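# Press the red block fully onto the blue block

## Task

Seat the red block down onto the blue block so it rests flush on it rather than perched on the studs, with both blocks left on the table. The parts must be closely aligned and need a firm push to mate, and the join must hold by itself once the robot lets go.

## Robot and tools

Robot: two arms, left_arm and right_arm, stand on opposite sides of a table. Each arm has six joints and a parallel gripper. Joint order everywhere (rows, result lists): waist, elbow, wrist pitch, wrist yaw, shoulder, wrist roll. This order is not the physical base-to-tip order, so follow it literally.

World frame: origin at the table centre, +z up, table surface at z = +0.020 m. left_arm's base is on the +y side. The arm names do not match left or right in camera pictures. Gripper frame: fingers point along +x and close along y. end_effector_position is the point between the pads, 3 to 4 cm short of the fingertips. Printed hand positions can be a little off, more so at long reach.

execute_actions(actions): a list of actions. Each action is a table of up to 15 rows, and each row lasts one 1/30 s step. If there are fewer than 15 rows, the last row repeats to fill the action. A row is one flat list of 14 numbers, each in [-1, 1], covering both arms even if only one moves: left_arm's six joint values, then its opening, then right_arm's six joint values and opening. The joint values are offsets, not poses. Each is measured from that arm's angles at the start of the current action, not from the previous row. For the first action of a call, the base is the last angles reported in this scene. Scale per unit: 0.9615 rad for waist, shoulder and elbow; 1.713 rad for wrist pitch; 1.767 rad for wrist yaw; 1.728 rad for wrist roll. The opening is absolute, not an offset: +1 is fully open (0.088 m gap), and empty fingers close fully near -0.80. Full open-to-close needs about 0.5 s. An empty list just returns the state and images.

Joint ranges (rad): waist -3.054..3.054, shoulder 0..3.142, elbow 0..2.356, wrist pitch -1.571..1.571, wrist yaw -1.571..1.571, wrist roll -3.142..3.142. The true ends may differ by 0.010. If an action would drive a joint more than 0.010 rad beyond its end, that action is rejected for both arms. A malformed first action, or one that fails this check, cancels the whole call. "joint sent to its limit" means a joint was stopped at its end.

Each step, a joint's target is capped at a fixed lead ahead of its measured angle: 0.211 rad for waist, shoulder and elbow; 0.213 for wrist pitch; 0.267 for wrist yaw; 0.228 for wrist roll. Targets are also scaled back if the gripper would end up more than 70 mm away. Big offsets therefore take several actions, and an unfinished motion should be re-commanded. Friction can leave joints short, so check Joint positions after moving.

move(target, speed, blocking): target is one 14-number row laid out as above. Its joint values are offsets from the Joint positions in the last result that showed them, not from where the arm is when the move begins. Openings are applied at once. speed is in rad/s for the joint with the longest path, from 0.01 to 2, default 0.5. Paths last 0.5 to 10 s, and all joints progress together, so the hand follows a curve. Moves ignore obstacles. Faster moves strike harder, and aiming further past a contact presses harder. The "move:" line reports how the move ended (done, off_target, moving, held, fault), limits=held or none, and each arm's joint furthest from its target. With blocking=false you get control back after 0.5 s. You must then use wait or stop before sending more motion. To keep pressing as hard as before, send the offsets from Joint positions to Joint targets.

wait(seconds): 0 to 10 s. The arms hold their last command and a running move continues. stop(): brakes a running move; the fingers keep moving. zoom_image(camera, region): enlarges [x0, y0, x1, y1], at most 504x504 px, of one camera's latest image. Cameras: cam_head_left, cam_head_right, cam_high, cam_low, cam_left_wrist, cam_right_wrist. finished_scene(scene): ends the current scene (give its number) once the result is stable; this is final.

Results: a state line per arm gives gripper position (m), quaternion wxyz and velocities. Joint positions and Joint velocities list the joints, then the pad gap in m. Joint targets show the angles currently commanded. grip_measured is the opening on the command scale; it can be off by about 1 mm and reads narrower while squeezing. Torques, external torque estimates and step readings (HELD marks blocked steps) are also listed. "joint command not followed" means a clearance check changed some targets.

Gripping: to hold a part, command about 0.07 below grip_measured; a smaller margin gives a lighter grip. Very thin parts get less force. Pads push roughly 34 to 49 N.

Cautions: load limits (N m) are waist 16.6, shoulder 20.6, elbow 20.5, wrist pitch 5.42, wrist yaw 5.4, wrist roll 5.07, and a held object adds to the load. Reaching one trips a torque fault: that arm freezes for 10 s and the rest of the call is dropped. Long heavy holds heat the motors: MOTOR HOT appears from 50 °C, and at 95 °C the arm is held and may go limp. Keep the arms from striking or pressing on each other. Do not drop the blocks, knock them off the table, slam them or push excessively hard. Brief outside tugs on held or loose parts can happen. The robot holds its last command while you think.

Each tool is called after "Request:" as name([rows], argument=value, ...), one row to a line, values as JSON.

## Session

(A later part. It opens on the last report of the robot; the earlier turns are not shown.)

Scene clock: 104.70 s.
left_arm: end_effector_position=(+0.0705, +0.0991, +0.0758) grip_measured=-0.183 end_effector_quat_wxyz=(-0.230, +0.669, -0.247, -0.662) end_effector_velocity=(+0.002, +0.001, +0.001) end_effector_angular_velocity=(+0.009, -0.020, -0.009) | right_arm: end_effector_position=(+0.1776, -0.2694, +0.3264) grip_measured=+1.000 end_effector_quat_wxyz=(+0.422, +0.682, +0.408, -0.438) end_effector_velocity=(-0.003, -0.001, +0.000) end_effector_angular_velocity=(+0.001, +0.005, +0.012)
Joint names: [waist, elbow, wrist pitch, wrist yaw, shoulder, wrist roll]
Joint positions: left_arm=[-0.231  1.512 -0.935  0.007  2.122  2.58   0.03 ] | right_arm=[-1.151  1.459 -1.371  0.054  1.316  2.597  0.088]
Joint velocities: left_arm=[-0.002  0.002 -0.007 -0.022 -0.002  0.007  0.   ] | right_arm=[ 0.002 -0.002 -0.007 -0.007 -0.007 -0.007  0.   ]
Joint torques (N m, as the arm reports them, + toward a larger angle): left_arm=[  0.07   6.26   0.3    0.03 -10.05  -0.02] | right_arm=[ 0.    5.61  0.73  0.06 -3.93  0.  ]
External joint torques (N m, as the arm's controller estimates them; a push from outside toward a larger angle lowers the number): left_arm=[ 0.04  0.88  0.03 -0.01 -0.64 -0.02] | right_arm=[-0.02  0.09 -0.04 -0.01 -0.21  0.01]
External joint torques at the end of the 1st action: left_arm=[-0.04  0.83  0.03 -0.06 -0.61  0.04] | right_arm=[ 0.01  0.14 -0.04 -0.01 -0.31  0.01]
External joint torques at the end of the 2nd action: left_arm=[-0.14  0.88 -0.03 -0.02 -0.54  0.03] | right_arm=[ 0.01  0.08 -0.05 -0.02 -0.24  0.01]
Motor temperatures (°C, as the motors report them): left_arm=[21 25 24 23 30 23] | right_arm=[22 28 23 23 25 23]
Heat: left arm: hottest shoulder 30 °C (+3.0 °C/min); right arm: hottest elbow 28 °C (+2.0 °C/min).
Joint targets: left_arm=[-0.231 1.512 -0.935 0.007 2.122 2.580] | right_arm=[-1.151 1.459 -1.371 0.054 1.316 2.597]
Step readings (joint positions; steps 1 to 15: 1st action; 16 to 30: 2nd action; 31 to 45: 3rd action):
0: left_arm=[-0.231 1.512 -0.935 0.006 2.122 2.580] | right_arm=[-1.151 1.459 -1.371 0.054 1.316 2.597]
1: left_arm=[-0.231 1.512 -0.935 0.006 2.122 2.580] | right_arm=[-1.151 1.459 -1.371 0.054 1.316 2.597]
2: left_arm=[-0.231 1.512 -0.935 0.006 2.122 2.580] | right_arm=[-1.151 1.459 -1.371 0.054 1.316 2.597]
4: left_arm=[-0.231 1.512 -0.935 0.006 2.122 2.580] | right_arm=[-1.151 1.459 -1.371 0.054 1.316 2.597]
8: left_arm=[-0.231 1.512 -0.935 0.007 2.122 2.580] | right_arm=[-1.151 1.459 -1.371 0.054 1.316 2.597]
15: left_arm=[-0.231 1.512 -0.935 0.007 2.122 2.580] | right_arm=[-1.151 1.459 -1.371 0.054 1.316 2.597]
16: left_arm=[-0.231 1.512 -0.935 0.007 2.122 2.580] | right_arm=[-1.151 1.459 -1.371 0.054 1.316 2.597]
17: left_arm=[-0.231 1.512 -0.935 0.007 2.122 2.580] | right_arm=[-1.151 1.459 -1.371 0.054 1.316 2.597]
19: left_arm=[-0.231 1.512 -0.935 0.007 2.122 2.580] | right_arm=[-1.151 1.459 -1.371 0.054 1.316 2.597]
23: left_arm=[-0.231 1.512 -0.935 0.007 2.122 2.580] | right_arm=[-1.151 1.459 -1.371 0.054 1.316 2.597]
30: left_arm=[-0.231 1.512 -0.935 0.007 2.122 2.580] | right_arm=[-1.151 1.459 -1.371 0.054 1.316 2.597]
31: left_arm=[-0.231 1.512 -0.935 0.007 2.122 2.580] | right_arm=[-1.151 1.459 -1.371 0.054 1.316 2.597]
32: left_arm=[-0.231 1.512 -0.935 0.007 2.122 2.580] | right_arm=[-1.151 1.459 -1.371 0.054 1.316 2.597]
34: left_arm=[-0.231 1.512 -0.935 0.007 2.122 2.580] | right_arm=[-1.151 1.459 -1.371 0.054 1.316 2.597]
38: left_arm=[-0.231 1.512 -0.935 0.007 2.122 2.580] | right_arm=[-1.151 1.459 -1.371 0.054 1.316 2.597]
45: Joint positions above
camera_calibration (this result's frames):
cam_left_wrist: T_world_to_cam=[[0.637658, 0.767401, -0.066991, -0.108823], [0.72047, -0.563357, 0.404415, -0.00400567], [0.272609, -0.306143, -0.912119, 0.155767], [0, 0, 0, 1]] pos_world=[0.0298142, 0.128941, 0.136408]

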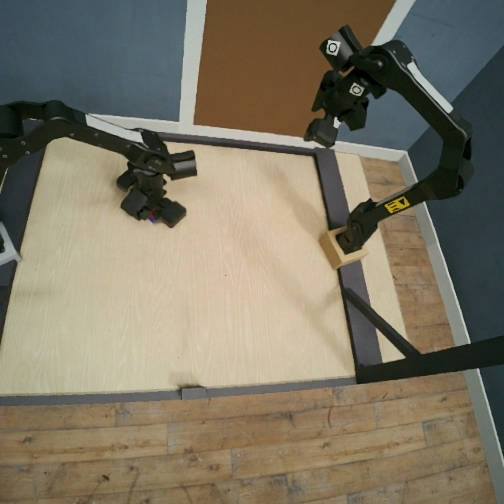

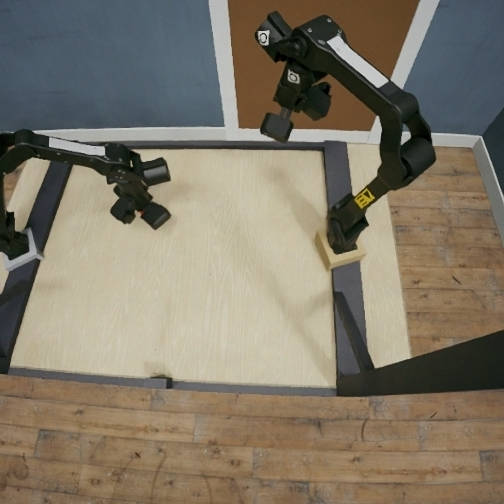

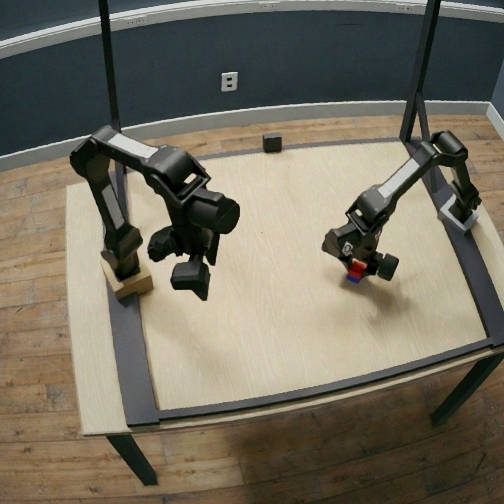

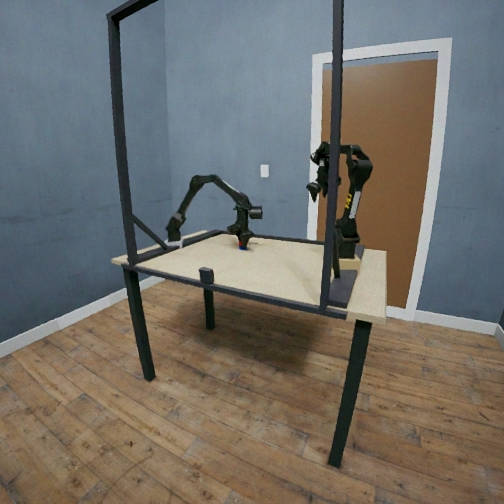

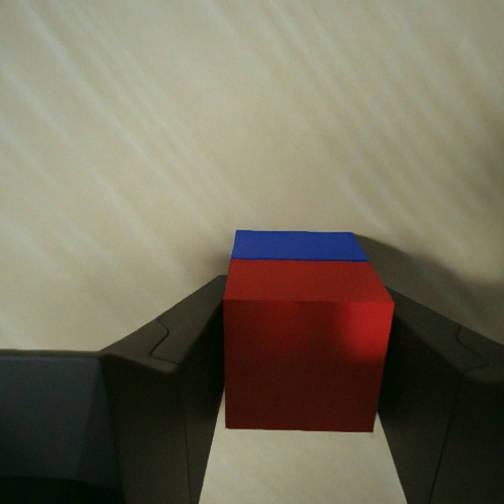

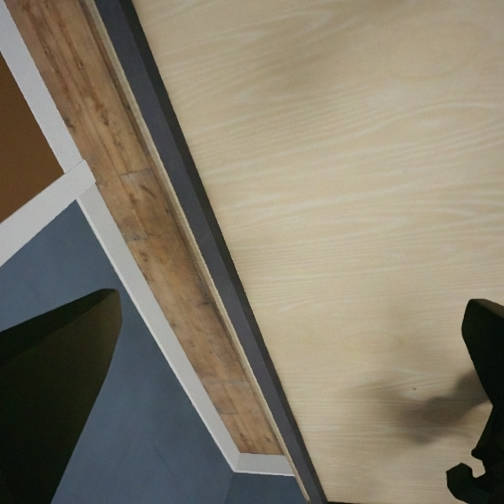

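Request:
execute_actions([
  [[0,0,0,0,0,0,-0.16,0,0,0,0,0,0,1]],
  [[0,0,0,0,0,0,-0.1,0,0,0,0,0,0,1]],
  [[0,0,0,0,0,0,0.5,0,0,0,0,0,0,1]],
])

Request:
move(target=[0.015,0.143,-0.084,0,-0.032,0,0.5,0,0,0,0,0,0,1], speed=0.2)

Request:
move(target=[0,0,0,0,0,0,-0.6,0,0,0,0,0,0,1])

Scene clock: 112.13 s.
left_arm: end_effector_position=(+0.0705, +0.0991, +0.0758) grip_measured=+0.491 end_effector_quat_wxyz=(-0.230, +0.669, -0.247, -0.662) end_effector_velocity=(-0.004, +0.001, +0.000) end_effector_angular_velocity=(+0.005, +0.009, -0.000) | right_arm: end_effector_position=(+0.1776, -0.2694, +0.3264) grip_measured=+1.000 end_effector_quat_wxyz=(+0.422, +0.682, +0.408, -0.438) end_effector_velocity=(-0.004, -0.003, -0.002) end_effector_angular_velocity=(-0.012, +0.020, +0.007)
Joint names: [waist, elbow, wrist pitch, wrist yaw, shoulder, wrist roll]
Joint positions: left_arm=[-0.231  1.512 -0.935  0.007  2.122  2.58   0.063] | right_arm=[-1.151  1.459 -1.371  0.054  1.316  2.597  0.088]
Joint velocities: left_arm=[-0.007 -0.002 -0.007  0.007 -0.002 -0.007  0.003] | right_arm=[-0.002 -0.002 -0.022 -0.007 -0.002 -0.007  0.   ]
Joint torques (N m, as the arm reports them, + toward a larger angle): left_arm=[-0.09  6.46  0.31  0.03 -9.83  0.05] | right_arm=[ 0.02  5.62  0.73  0.06 -3.93  0.  ]
External joint torques (N m, as the arm's controller estimates them; a push from outside toward a larger angle lowers the number): left_arm=[-0.08  1.07  0.03 -0.02 -0.44  0.05] | right_arm=[ 0.02  0.17 -0.03 -0.01 -0.32  0.01]
External joint torques at the end of the 1st action: left_arm=[ 0.17  1.03  0.02 -0.06 -0.43  0.04] | right_arm=[ 0.    0.1  -0.05 -0.01 -0.26  0.01]
External joint torques at the end of the 2nd action: left_arm=[-0.13  0.92 -0.03  0.03 -0.61  0.03] | right_arm=[-0.01  0.1  -0.03  0.   -0.23  0.01]
Motor temperatures (°C, as the motors report them): left_arm=[21 25 24 23 30 23] | right_arm=[22 28 23 23 25 23]
Heat: left arm: hottest shoulder 30 °C (+2.0 °C/min); right arm: hottest elbow 28 °C (+1.0 °C/min).
Joint targets: left_arm=[-0.231 1.512 -0.935 0.007 2.122 2.580] | right_arm=[-1.151 1.459 -1.371 0.054 1.316 2.597]
Step readings (joint positions; steps 1 to 15: 1st action; 16 to 30: 2nd action; 31 to 45: 3rd action):
0: left_arm=[-0.231 1.512 -0.935 0.007 2.122 2.580] | right_arm=[-1.151 1.459 -1.371 0.054 1.316 2.597]
1: left_arm=[-0.231 1.512 -0.935 0.007 2.122 2.580] | right_arm=[-1.151 1.459 -1.371 0.054 1.316 2.597]
2: left_arm=[-0.231 1.512 -0.935 0.007 2.122 2.580] | right_arm=[-1.151 1.459 -1.371 0.054 1.316 2.597]
4: left_arm=[-0.231 1.512 -0.935 0.007 2.122 2.580] | right_arm=[-1.151 1.459 -1.371 0.054 1.316 2.597]
8: left_arm=[-0.231 1.512 -0.935 0.007 2.122 2.580] | right_arm=[-1.151 1.459 -1.371 0.054 1.316 2.597]
15: left_arm=[-0.231 1.512 -0.935 0.007 2.122 2.580] | right_arm=[-1.151 1.459 -1.371 0.054 1.316 2.597]
16: left_arm=[-0.231 1.512 -0.935 0.007 2.122 2.580] | right_arm=[-1.151 1.459 -1.371 0.054 1.316 2.597]
17: left_arm=[-0.231 1.512 -0.935 0.007 2.122 2.580] | right_arm=[-1.151 1.459 -1.371 0.054 1.316 2.597]
19: left_arm=[-0.231 1.512 -0.935 0.007 2.122 2.580] | right_arm=[-1.151 1.459 -1.371 0.054 1.316 2.597]
23: left_arm=[-0.231 1.512 -0.935 0.007 2.122 2.580] | right_arm=[-1.151 1.459 -1.371 0.054 1.316 2.597]
30: left_arm=[-0.231 1.512 -0.935 0.007 2.122 2.580] | right_arm=[-1.151 1.459 -1.371 0.054 1.316 2.597]
31: left_arm=[-0.231 1.512 -0.935 0.007 2.122 2.580] | right_arm=[-1.151 1.459 -1.371 0.054 1.316 2.597]
32: left_arm=[-0.231 1.512 -0.935 0.007 2.122 2.580] | right_arm=[-1.151 1.459 -1.371 0.054 1.316 2.597]
34: left_arm=[-0.231 1.512 -0.935 0.007 2.122 2.580] | right_arm=[-1.151 1.459 -1.371 0.054 1.316 2.597]
38: left_arm=[-0.231 1.512 -0.935 0.007 2.122 2.580] | right_arm=[-1.151 1.459 -1.371 0.054 1.316 2.597]
45: Joint positions above
camera_calibration (this result's frames):
cam_left_wrist: T_world_to_cam=[[0.637658, 0.767401, -0.066991, -0.108823], [0.72047, -0.563357, 0.404415, -0.00400567], [0.272609, -0.306143, -0.912119, 0.155767], [0, 0, 0, 1]] pos_world=[0.0298142, 0.128941, 0.136408]

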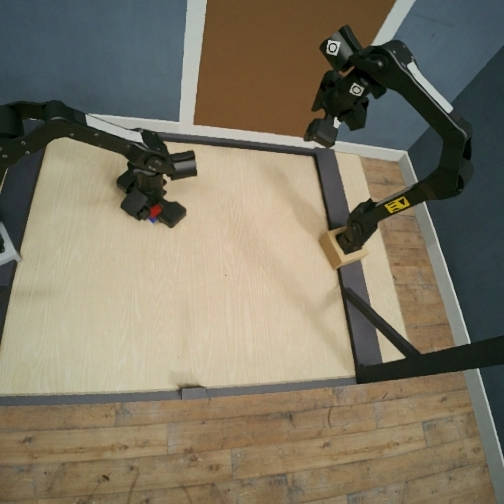

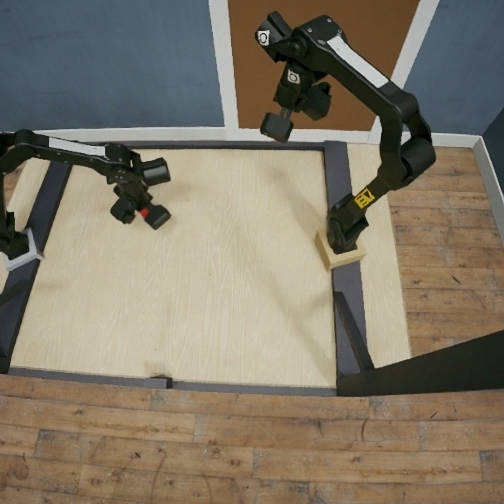

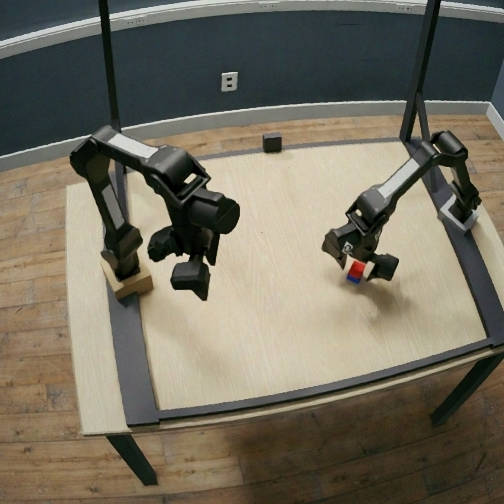

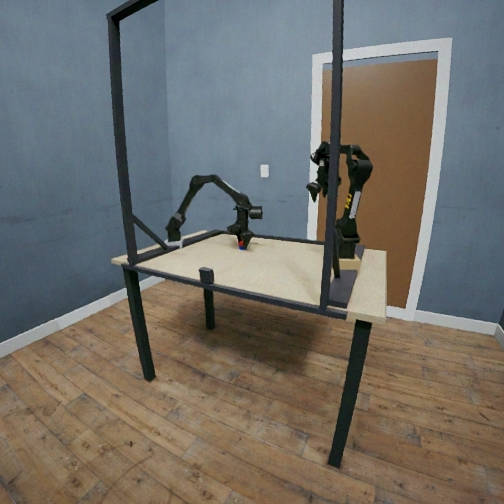

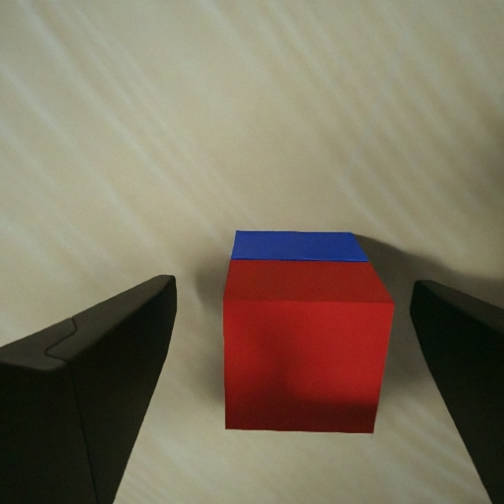

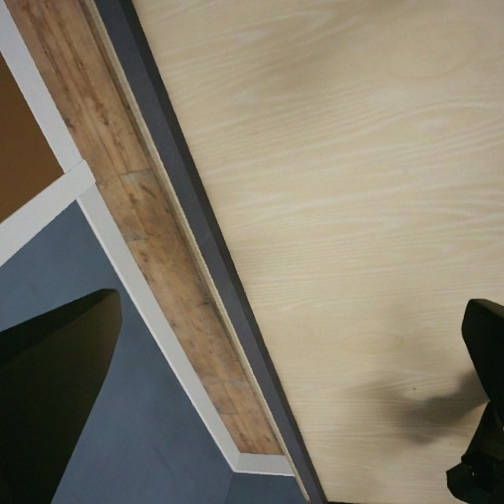

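Scene clock: 113.33 s.
left_arm: end_effector_position=(+0.0767, +0.0935, +0.1135) grip_measured=+0.497 end_effector_quat_wxyz=(-0.226, +0.671, -0.245, -0.662) end_effector_velocity=(-0.002, +0.000, +0.002) end_effector_angular_velocity=(-0.000, +0.008, +0.019) | right_arm: end_effector_position=(+0.1776, -0.2694, +0.3264) grip_measured=+1.000 end_effector_quat_wxyz=(+0.422, +0.682, +0.408, -0.438) end_effector_velocity=(-0.004, +0.002, -0.001) end_effector_angular_velocity=(+0.004, +0.015, +0.031)
Joint names: [waist, elbow, wrist pitch, wrist yaw, shoulder, wrist roll]
Joint positions: left_arm=[-0.221  1.638 -1.076  0.007  2.103  2.58   0.063] | right_arm=[-1.151  1.459 -1.371  0.054  1.316  2.597  0.088]
Joint velocities: left_arm=[-0.002  0.002 -0.007  0.007 -0.002 -0.022 -0.   ] | right_arm=[ 0.002 -0.002 -0.007 -0.022 -0.002 -0.022  0.   ]
Joint torques (N m, as the arm reports them, + toward a larger angle): left_arm=[  0.43   8.19   0.1    0.05 -11.34   0.03] | right_arm=[ 0.01  5.62  0.73  0.06 -3.93  0.  ]
External joint torques (N m, as the arm's controller estimates them; a push from outside toward a larger angle lowers the number): left_arm=[ 0.45  2.55 -0.19  0.   -1.82  0.04] | right_arm=[-0.01  0.12 -0.04 -0.01 -0.29  0.01]
Motor temperatures (°C, as the motors report them): left_arm=[21 25 24 23 30 23] | right_arm=[22 28 23 23 25 23]
Heat: left arm: hottest shoulder 30 °C (+2.0 °C/min); right arm: hottest elbow 28 °C (+1.0 °C/min).
Joint targets: left_arm=[-0.217 1.650 -1.079 0.007 2.091 2.580] | right_arm=[-1.151 1.459 -1.371 0.054 1.316 2.597]
move: off_target (left_arm); limits=none; left_arm: farthest joint: the elbow, 0.012 radians from its target (0.137 radians at the start); right_arm: farthest joint: the waist, 0.000 radians from its target (0.000 radians at the start)
camera_calibration (this result's frames):
cam_left_wrist: T_world_to_cam=[[0.629821, 0.773633, -0.069409, -0.105721], [0.725632, -0.554148, 0.407895, -0.0285524], [0.277098, -0.307266, -0.910387, 0.186359], [0, 0, 0, 1]] pos_world=[0.0356638, 0.123228, 0.173967]

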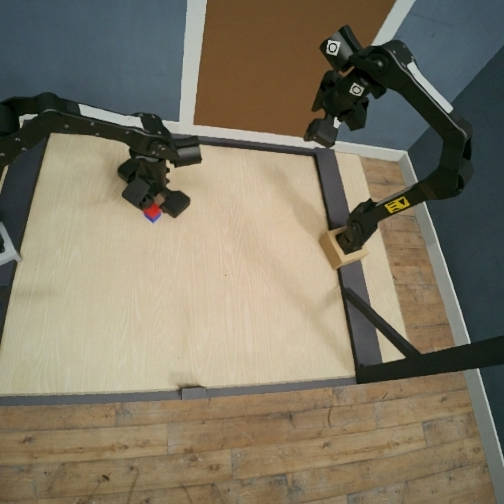

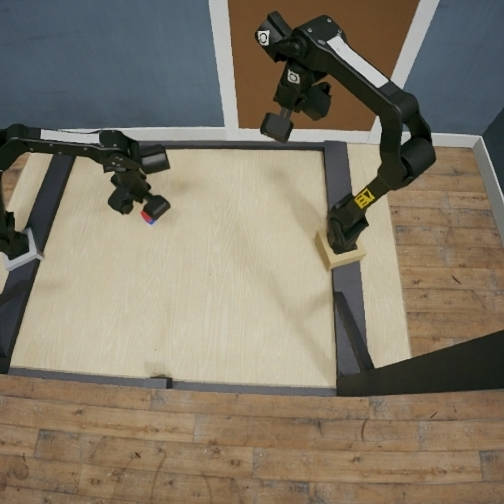

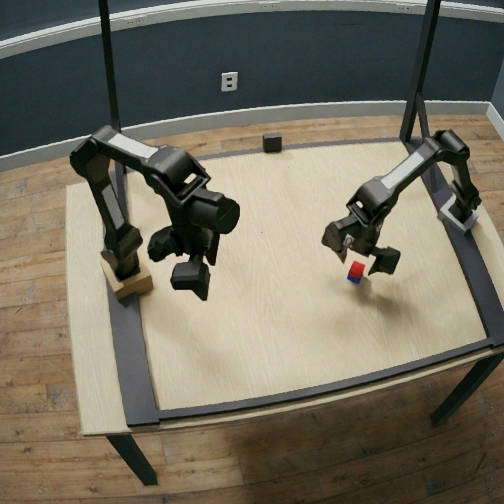

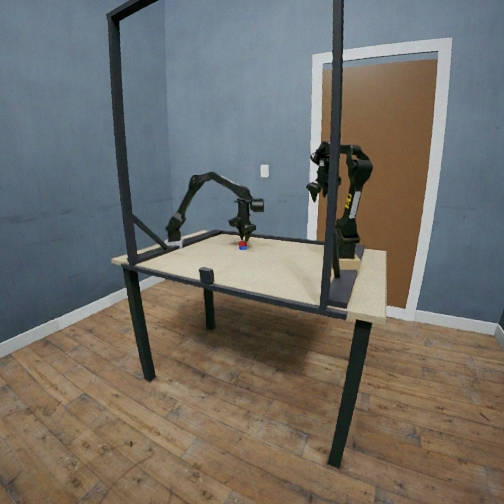

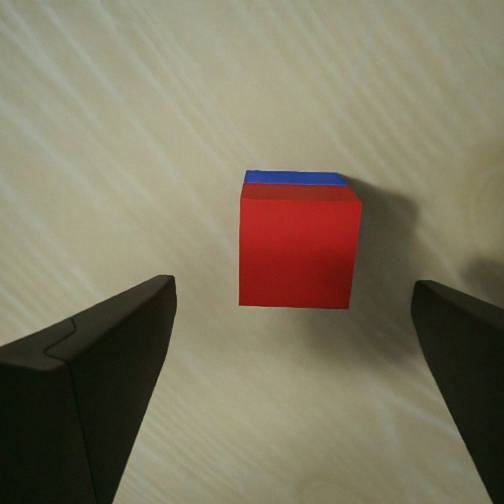

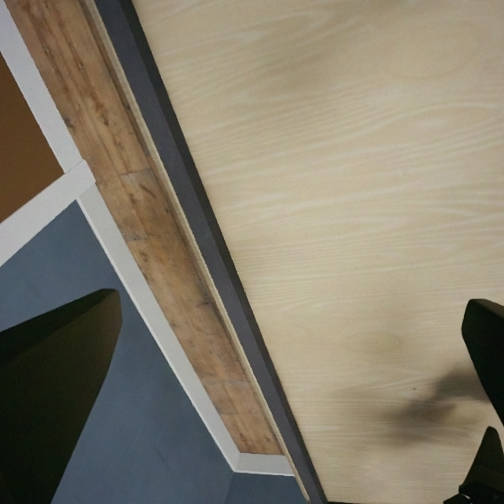

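Scene clock: 114.03 s.
left_arm: end_effector_position=(+0.0767, +0.0935, +0.1135) grip_measured=-0.595 end_effector_quat_wxyz=(-0.226, +0.671, -0.245, -0.662) end_effector_velocity=(-0.002, -0.000, -0.001) end_effector_angular_velocity=(-0.000, -0.007, +0.015) | right_arm: end_effector_position=(+0.1776, -0.2694, +0.3264) grip_measured=+1.000 end_effector_quat_wxyz=(+0.422, +0.682, +0.408, -0.438) end_effector_velocity=(-0.002, -0.004, -0.000) end_effector_angular_velocity=(-0.015, +0.009, -0.012)
Joint names: [waist, elbow, wrist pitch, wrist yaw, shoulder, wrist roll]
Joint positions: left_arm=[-0.221  1.638 -1.076  0.007  2.103  2.58   0.01 ] | right_arm=[-1.151  1.459 -1.371  0.054  1.316  2.597  0.088]
Joint velocities: left_arm=[-0.007 -0.007  0.007 -0.007 -0.002 -0.022 -0.001] | right_arm=[-0.002  0.002 -0.022  0.007 -0.002  0.007  0.   ]
Joint torques (N m, as the arm reports them, + toward a larger angle): left_arm=[ -0.21   6.74   0.32   0.01 -10.03   0.05] | right_arm=[ 0.01  5.63  0.73  0.06 -3.93  0.  ]
External joint torques (N m, as the arm's controller estimates them; a push from outside toward a larger angle lowers the number): left_arm=[-0.15  1.11  0.01 -0.04 -0.54  0.05] | right_arm=[ 0.03  0.11 -0.04 -0.02 -0.22  0.01]
Motor temperatures (°C, as the motors report them): left_arm=[21 25 24 23 30 23] | right_arm=[22 28 23 23 25 23]
Heat: left arm: hottest shoulder 30 °C (+2.0 °C/min); right arm: hottest elbow 28 °C (+1.0 °C/min).
Joint targets: left_arm=[-0.221 1.638 -1.076 0.007 2.103 2.580] | right_arm=[-1.151 1.459 -1.371 0.054 1.316 2.597]
move: done; limits=none; left_arm: farthest joint: the waist, 0.000 radians from its target (0.000 radians at the start); right_arm: farthest joint: the waist, 0.000 radians from its target (0.000 radians at the start)
camera_calibration (this result's frames):
cam_left_wrist: T_world_to_cam=[[0.629821, 0.773633, -0.069409, -0.105721], [0.725632, -0.554148, 0.407895, -0.0285524], [0.277098, -0.307266, -0.910387, 0.186359], [0, 0, 0, 1]] pos_world=[0.0356638, 0.123228, 0.173967]

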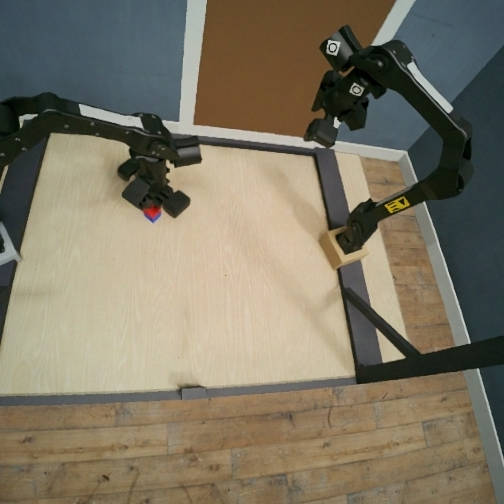

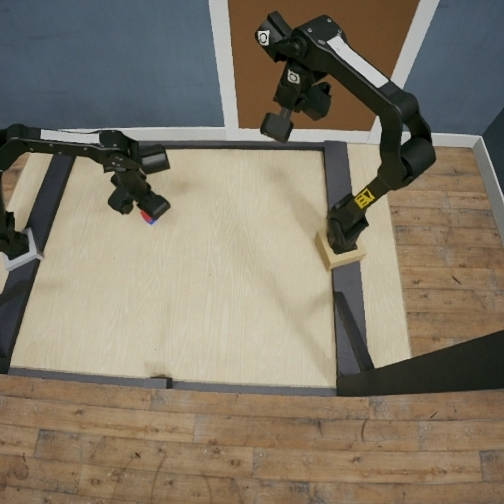

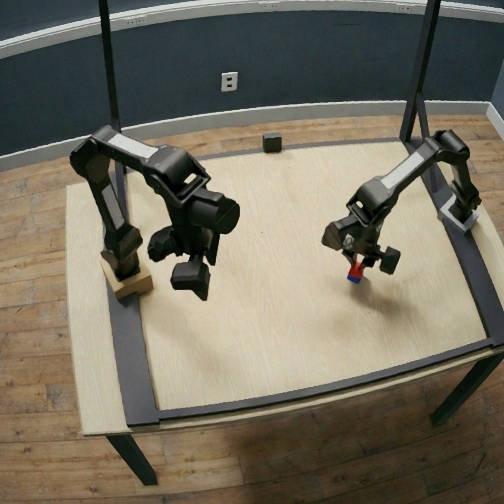

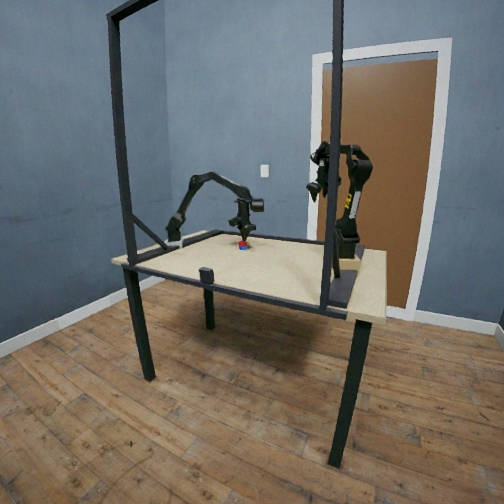

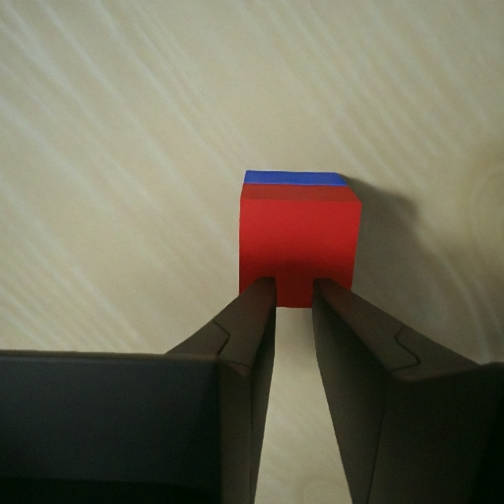

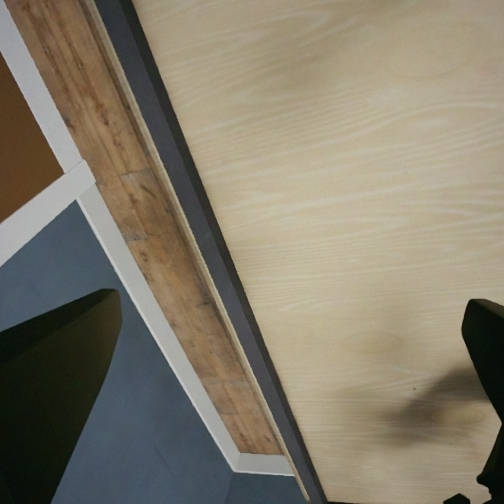

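Request:
move(target=[-0.006,-0.015,0,0,0.055,0,-0.6,0,0,0,0,0,0,1], speed=0.06)

Request:
move(target=[0,-0.055,0,0,0.10,0,-0.6,0,0,0,0,0,0,1], speed=0.05)

Request:
zoom_image(camera="cam_low", region=[225,225,265,255])

Scene clock: 118.17 s.
left_arm: end_effector_position=(+0.0764, +0.0946, +0.1047) grip_measured=-0.597 end_effector_quat_wxyz=(-0.232, +0.667, -0.239, -0.667) end_effector_velocity=(-0.003, +0.002, +0.001) end_effector_angular_velocity=(+0.009, -0.005, -0.015) | right_arm: end_effector_position=(+0.1776, -0.2694, +0.3264) grip_measured=+1.000 end_effector_quat_wxyz=(+0.422, +0.682, +0.408, -0.438) end_effector_velocity=(-0.003, +0.001, -0.001) end_effector_angular_velocity=(+0.008, +0.018, +0.012)
Joint names: [waist, elbow, wrist pitch, wrist yaw, shoulder, wrist roll]
Joint positions: left_arm=[-0.221  1.638 -1.076  0.006  2.125  2.58   0.01 ] | right_arm=[-1.151  1.459 -1.371  0.054  1.316  2.597  0.088]
Joint velocities: left_arm=[-0.007 -0.007 -0.007 -0.007 -0.007  0.007 -0.   ] | right_arm=[-0.002 -0.002 -0.007 -0.022 -0.002 -0.007  0.   ]
Joint torques (N m, as the arm reports them, + toward a larger angle): left_arm=[-0.62  4.7   0.28  0.05 -6.29  0.03] | right_arm=[ 0.02  5.62  0.73  0.06 -3.93  0.  ]
External joint torques (N m, as the arm's controller estimates them; a push from outside toward a larger angle lowers the number): left_arm=[-0.56 -0.8   0.05  0.    3.27  0.03] | right_arm=[ 0.01  0.12 -0.04 -0.01 -0.25  0.01]
Motor temperatures (°C, as the motors report them): left_arm=[21 25 24 23 31 23] | right_arm=[22 28 23 23 25 23]
Heat: left arm: hottest shoulder 31 °C (+2.0 °C/min); right arm: hottest elbow 28 °C (+1.0 °C/min).
Joint targets: left_arm=[-0.226 1.623 -1.076 0.006 2.156 2.580] | right_arm=[-1.151 1.459 -1.371 0.054 1.316 2.597]
move: off_target (left_arm); limits=none; left_arm: farthest joint: the shoulder, 0.030 radians from its target (0.053 radians at the start); right_arm: farthest joint: the waist, 0.000 radians from its target (0.000 radians at the start)
camera_calibration (this result's frames):
cam_left_wrist: T_world_to_cam=[[0.62937, 0.775014, -0.0569827, -0.108398], [0.728451, -0.562838, 0.390605, -0.0216737], [0.270652, -0.287344, -0.918793, 0.178244], [0, 0, 0, 1]] pos_world=[0.0357681, 0.123028, 0.166059]

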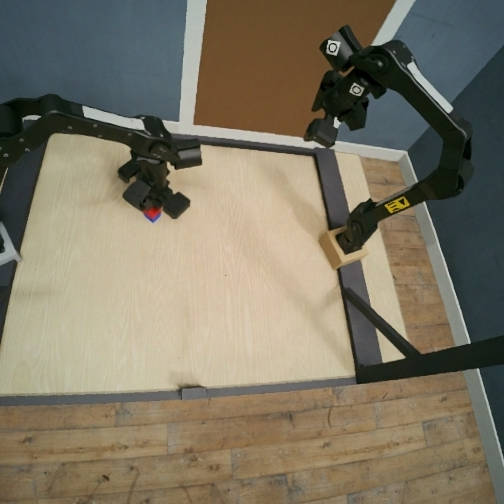

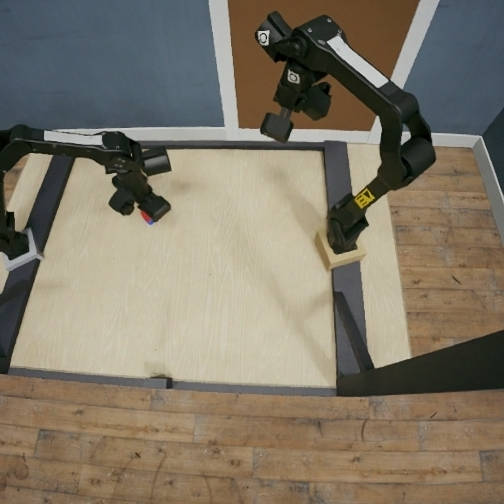

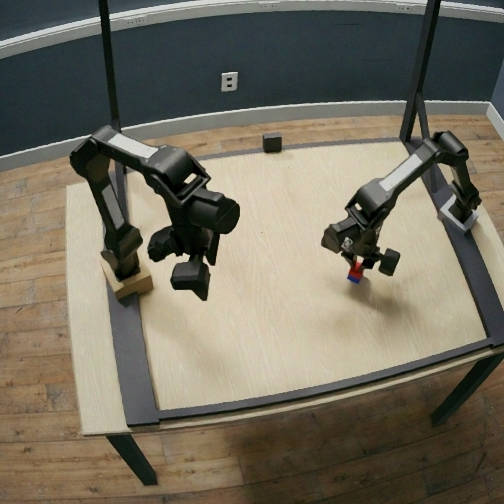

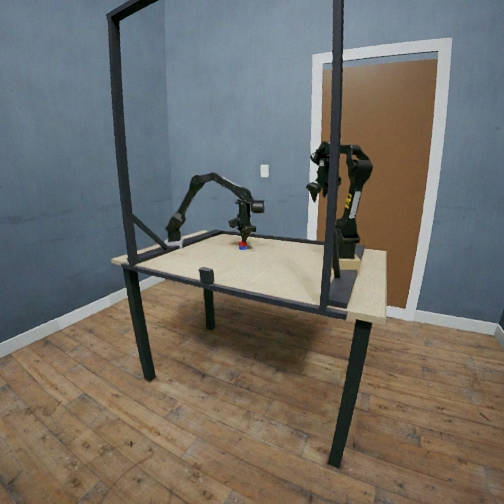

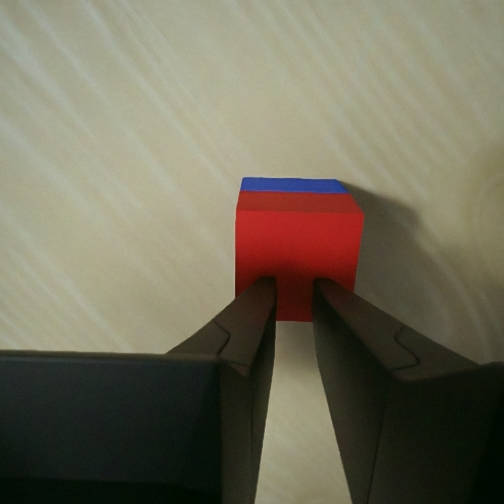

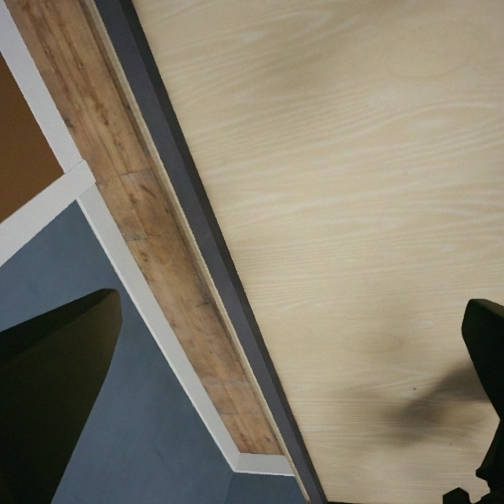

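Scene clock: 120.30 s.
left_arm: end_effector_position=(+0.0755, +0.0975, +0.0970) grip_measured=-0.597 end_effector_quat_wxyz=(-0.239, +0.661, -0.232, -0.672) end_effector_velocity=(+0.000, +0.000, -0.001) end_effector_angular_velocity=(+0.000, -0.008, +0.005) | right_arm: end_effector_position=(+0.1776, -0.2694, +0.3264) grip_measured=+1.000 end_effector_quat_wxyz=(+0.422, +0.682, +0.408, -0.438) end_effector_velocity=(-0.000, -0.003, -0.001) end_effector_angular_velocity=(-0.016, -0.003, +0.016)
Joint names: [waist, elbow, wrist pitch, wrist yaw, shoulder, wrist roll]
Joint positions: left_arm=[-0.22   1.633 -1.079  0.007  2.142  2.58   0.01 ] | right_arm=[-1.151  1.459 -1.371  0.054  1.316  2.597  0.088]
Joint velocities: left_arm=[-0.002 -0.007  0.007 -0.007 -0.002 -0.007 -0.   ] | right_arm=[-0.002 -0.002 -0.007  0.007 -0.002 -0.022  0.   ]
Joint torques (N m, as the arm reports them, + toward a larger angle): left_arm=[-0.14  0.38  0.47  0.03 -0.57  0.02] | right_arm=[ 0.01  5.62  0.74  0.06 -3.93 -0.01]
External joint torques (N m, as the arm's controller estimates them; a push from outside toward a larger angle lowers the number): left_arm=[-0.08 -5.06  0.27 -0.02  9.    0.02] | right_arm=[ 0.03  0.14 -0.04 -0.02 -0.3   0.01]
Motor temperatures (°C, as the motors report them): left_arm=[21 25 24 23 30 23] | right_arm=[22 28 23 23 25 23]
Heat: left arm: hottest shoulder 30 °C (+1.0 °C/min); right arm: hottest elbow 28 °C (+1.0 °C/min).
Joint targets: left_arm=[-0.220 1.585 -1.076 0.006 2.222 2.580] | right_arm=[-1.151 1.459 -1.371 0.054 1.316 2.597]
move: off_target (left_arm); limits=none; left_arm: farthest joint: the shoulder, 0.079 radians from its target (0.096 radians at the start); right_arm: farthest joint: the waist, 0.000 radians from its target (0.000 radians at the start)
camera_calibration (this result's frames):
cam_left_wrist: T_world_to_cam=[[0.628654, 0.776419, -0.0443624, -0.1118], [0.73182, -0.571314, 0.371538, -0.0140251], [0.263124, -0.266034, -0.927357, 0.171603], [0, 0, 0, 1]] pos_world=[0.0353947, 0.124444, 0.159389]

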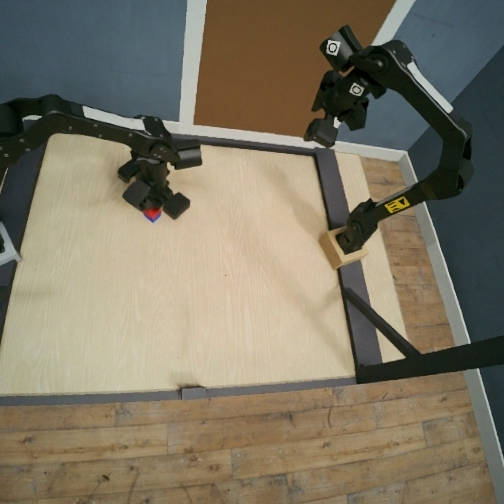

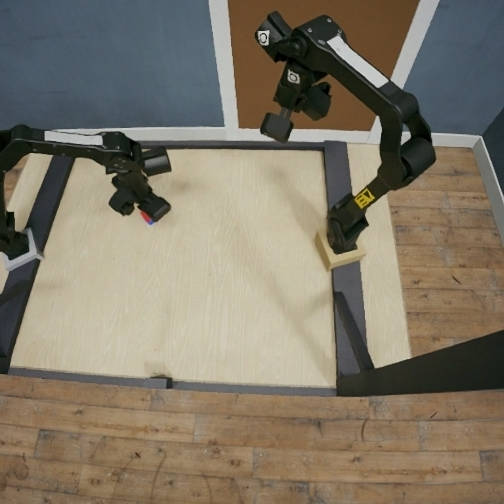

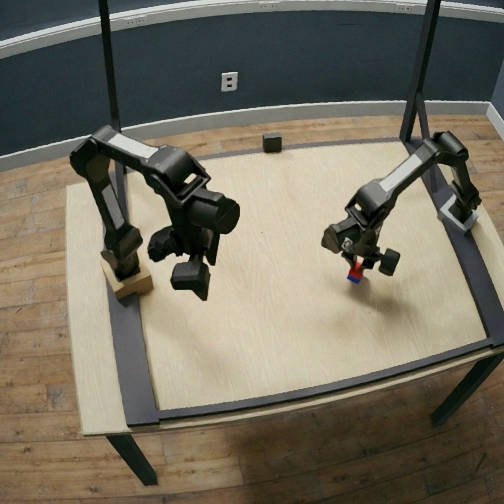

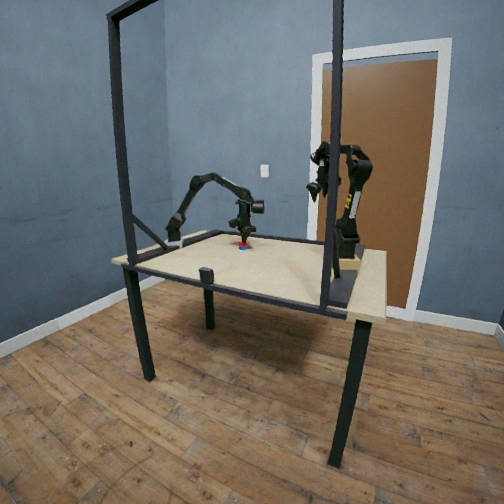

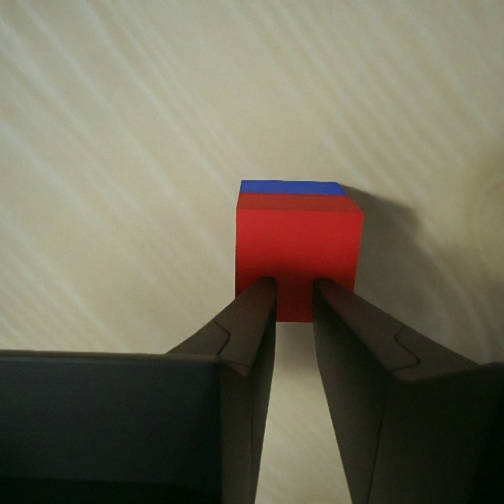

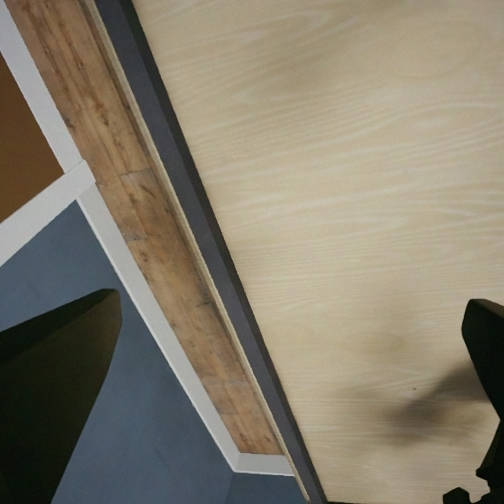

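Region (225, 225, 265, 255) of cam_low's 504x504 image, scaled by 12.600, with more detail than that image has; it fills the top 378 rows of this view, and the rest is white.

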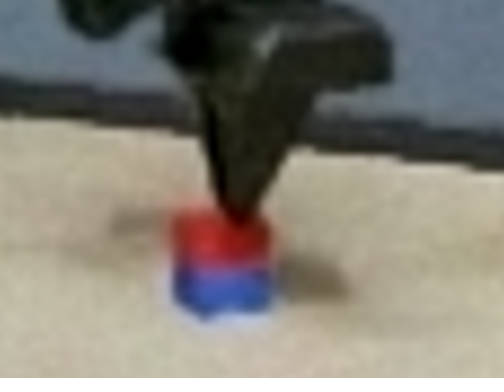

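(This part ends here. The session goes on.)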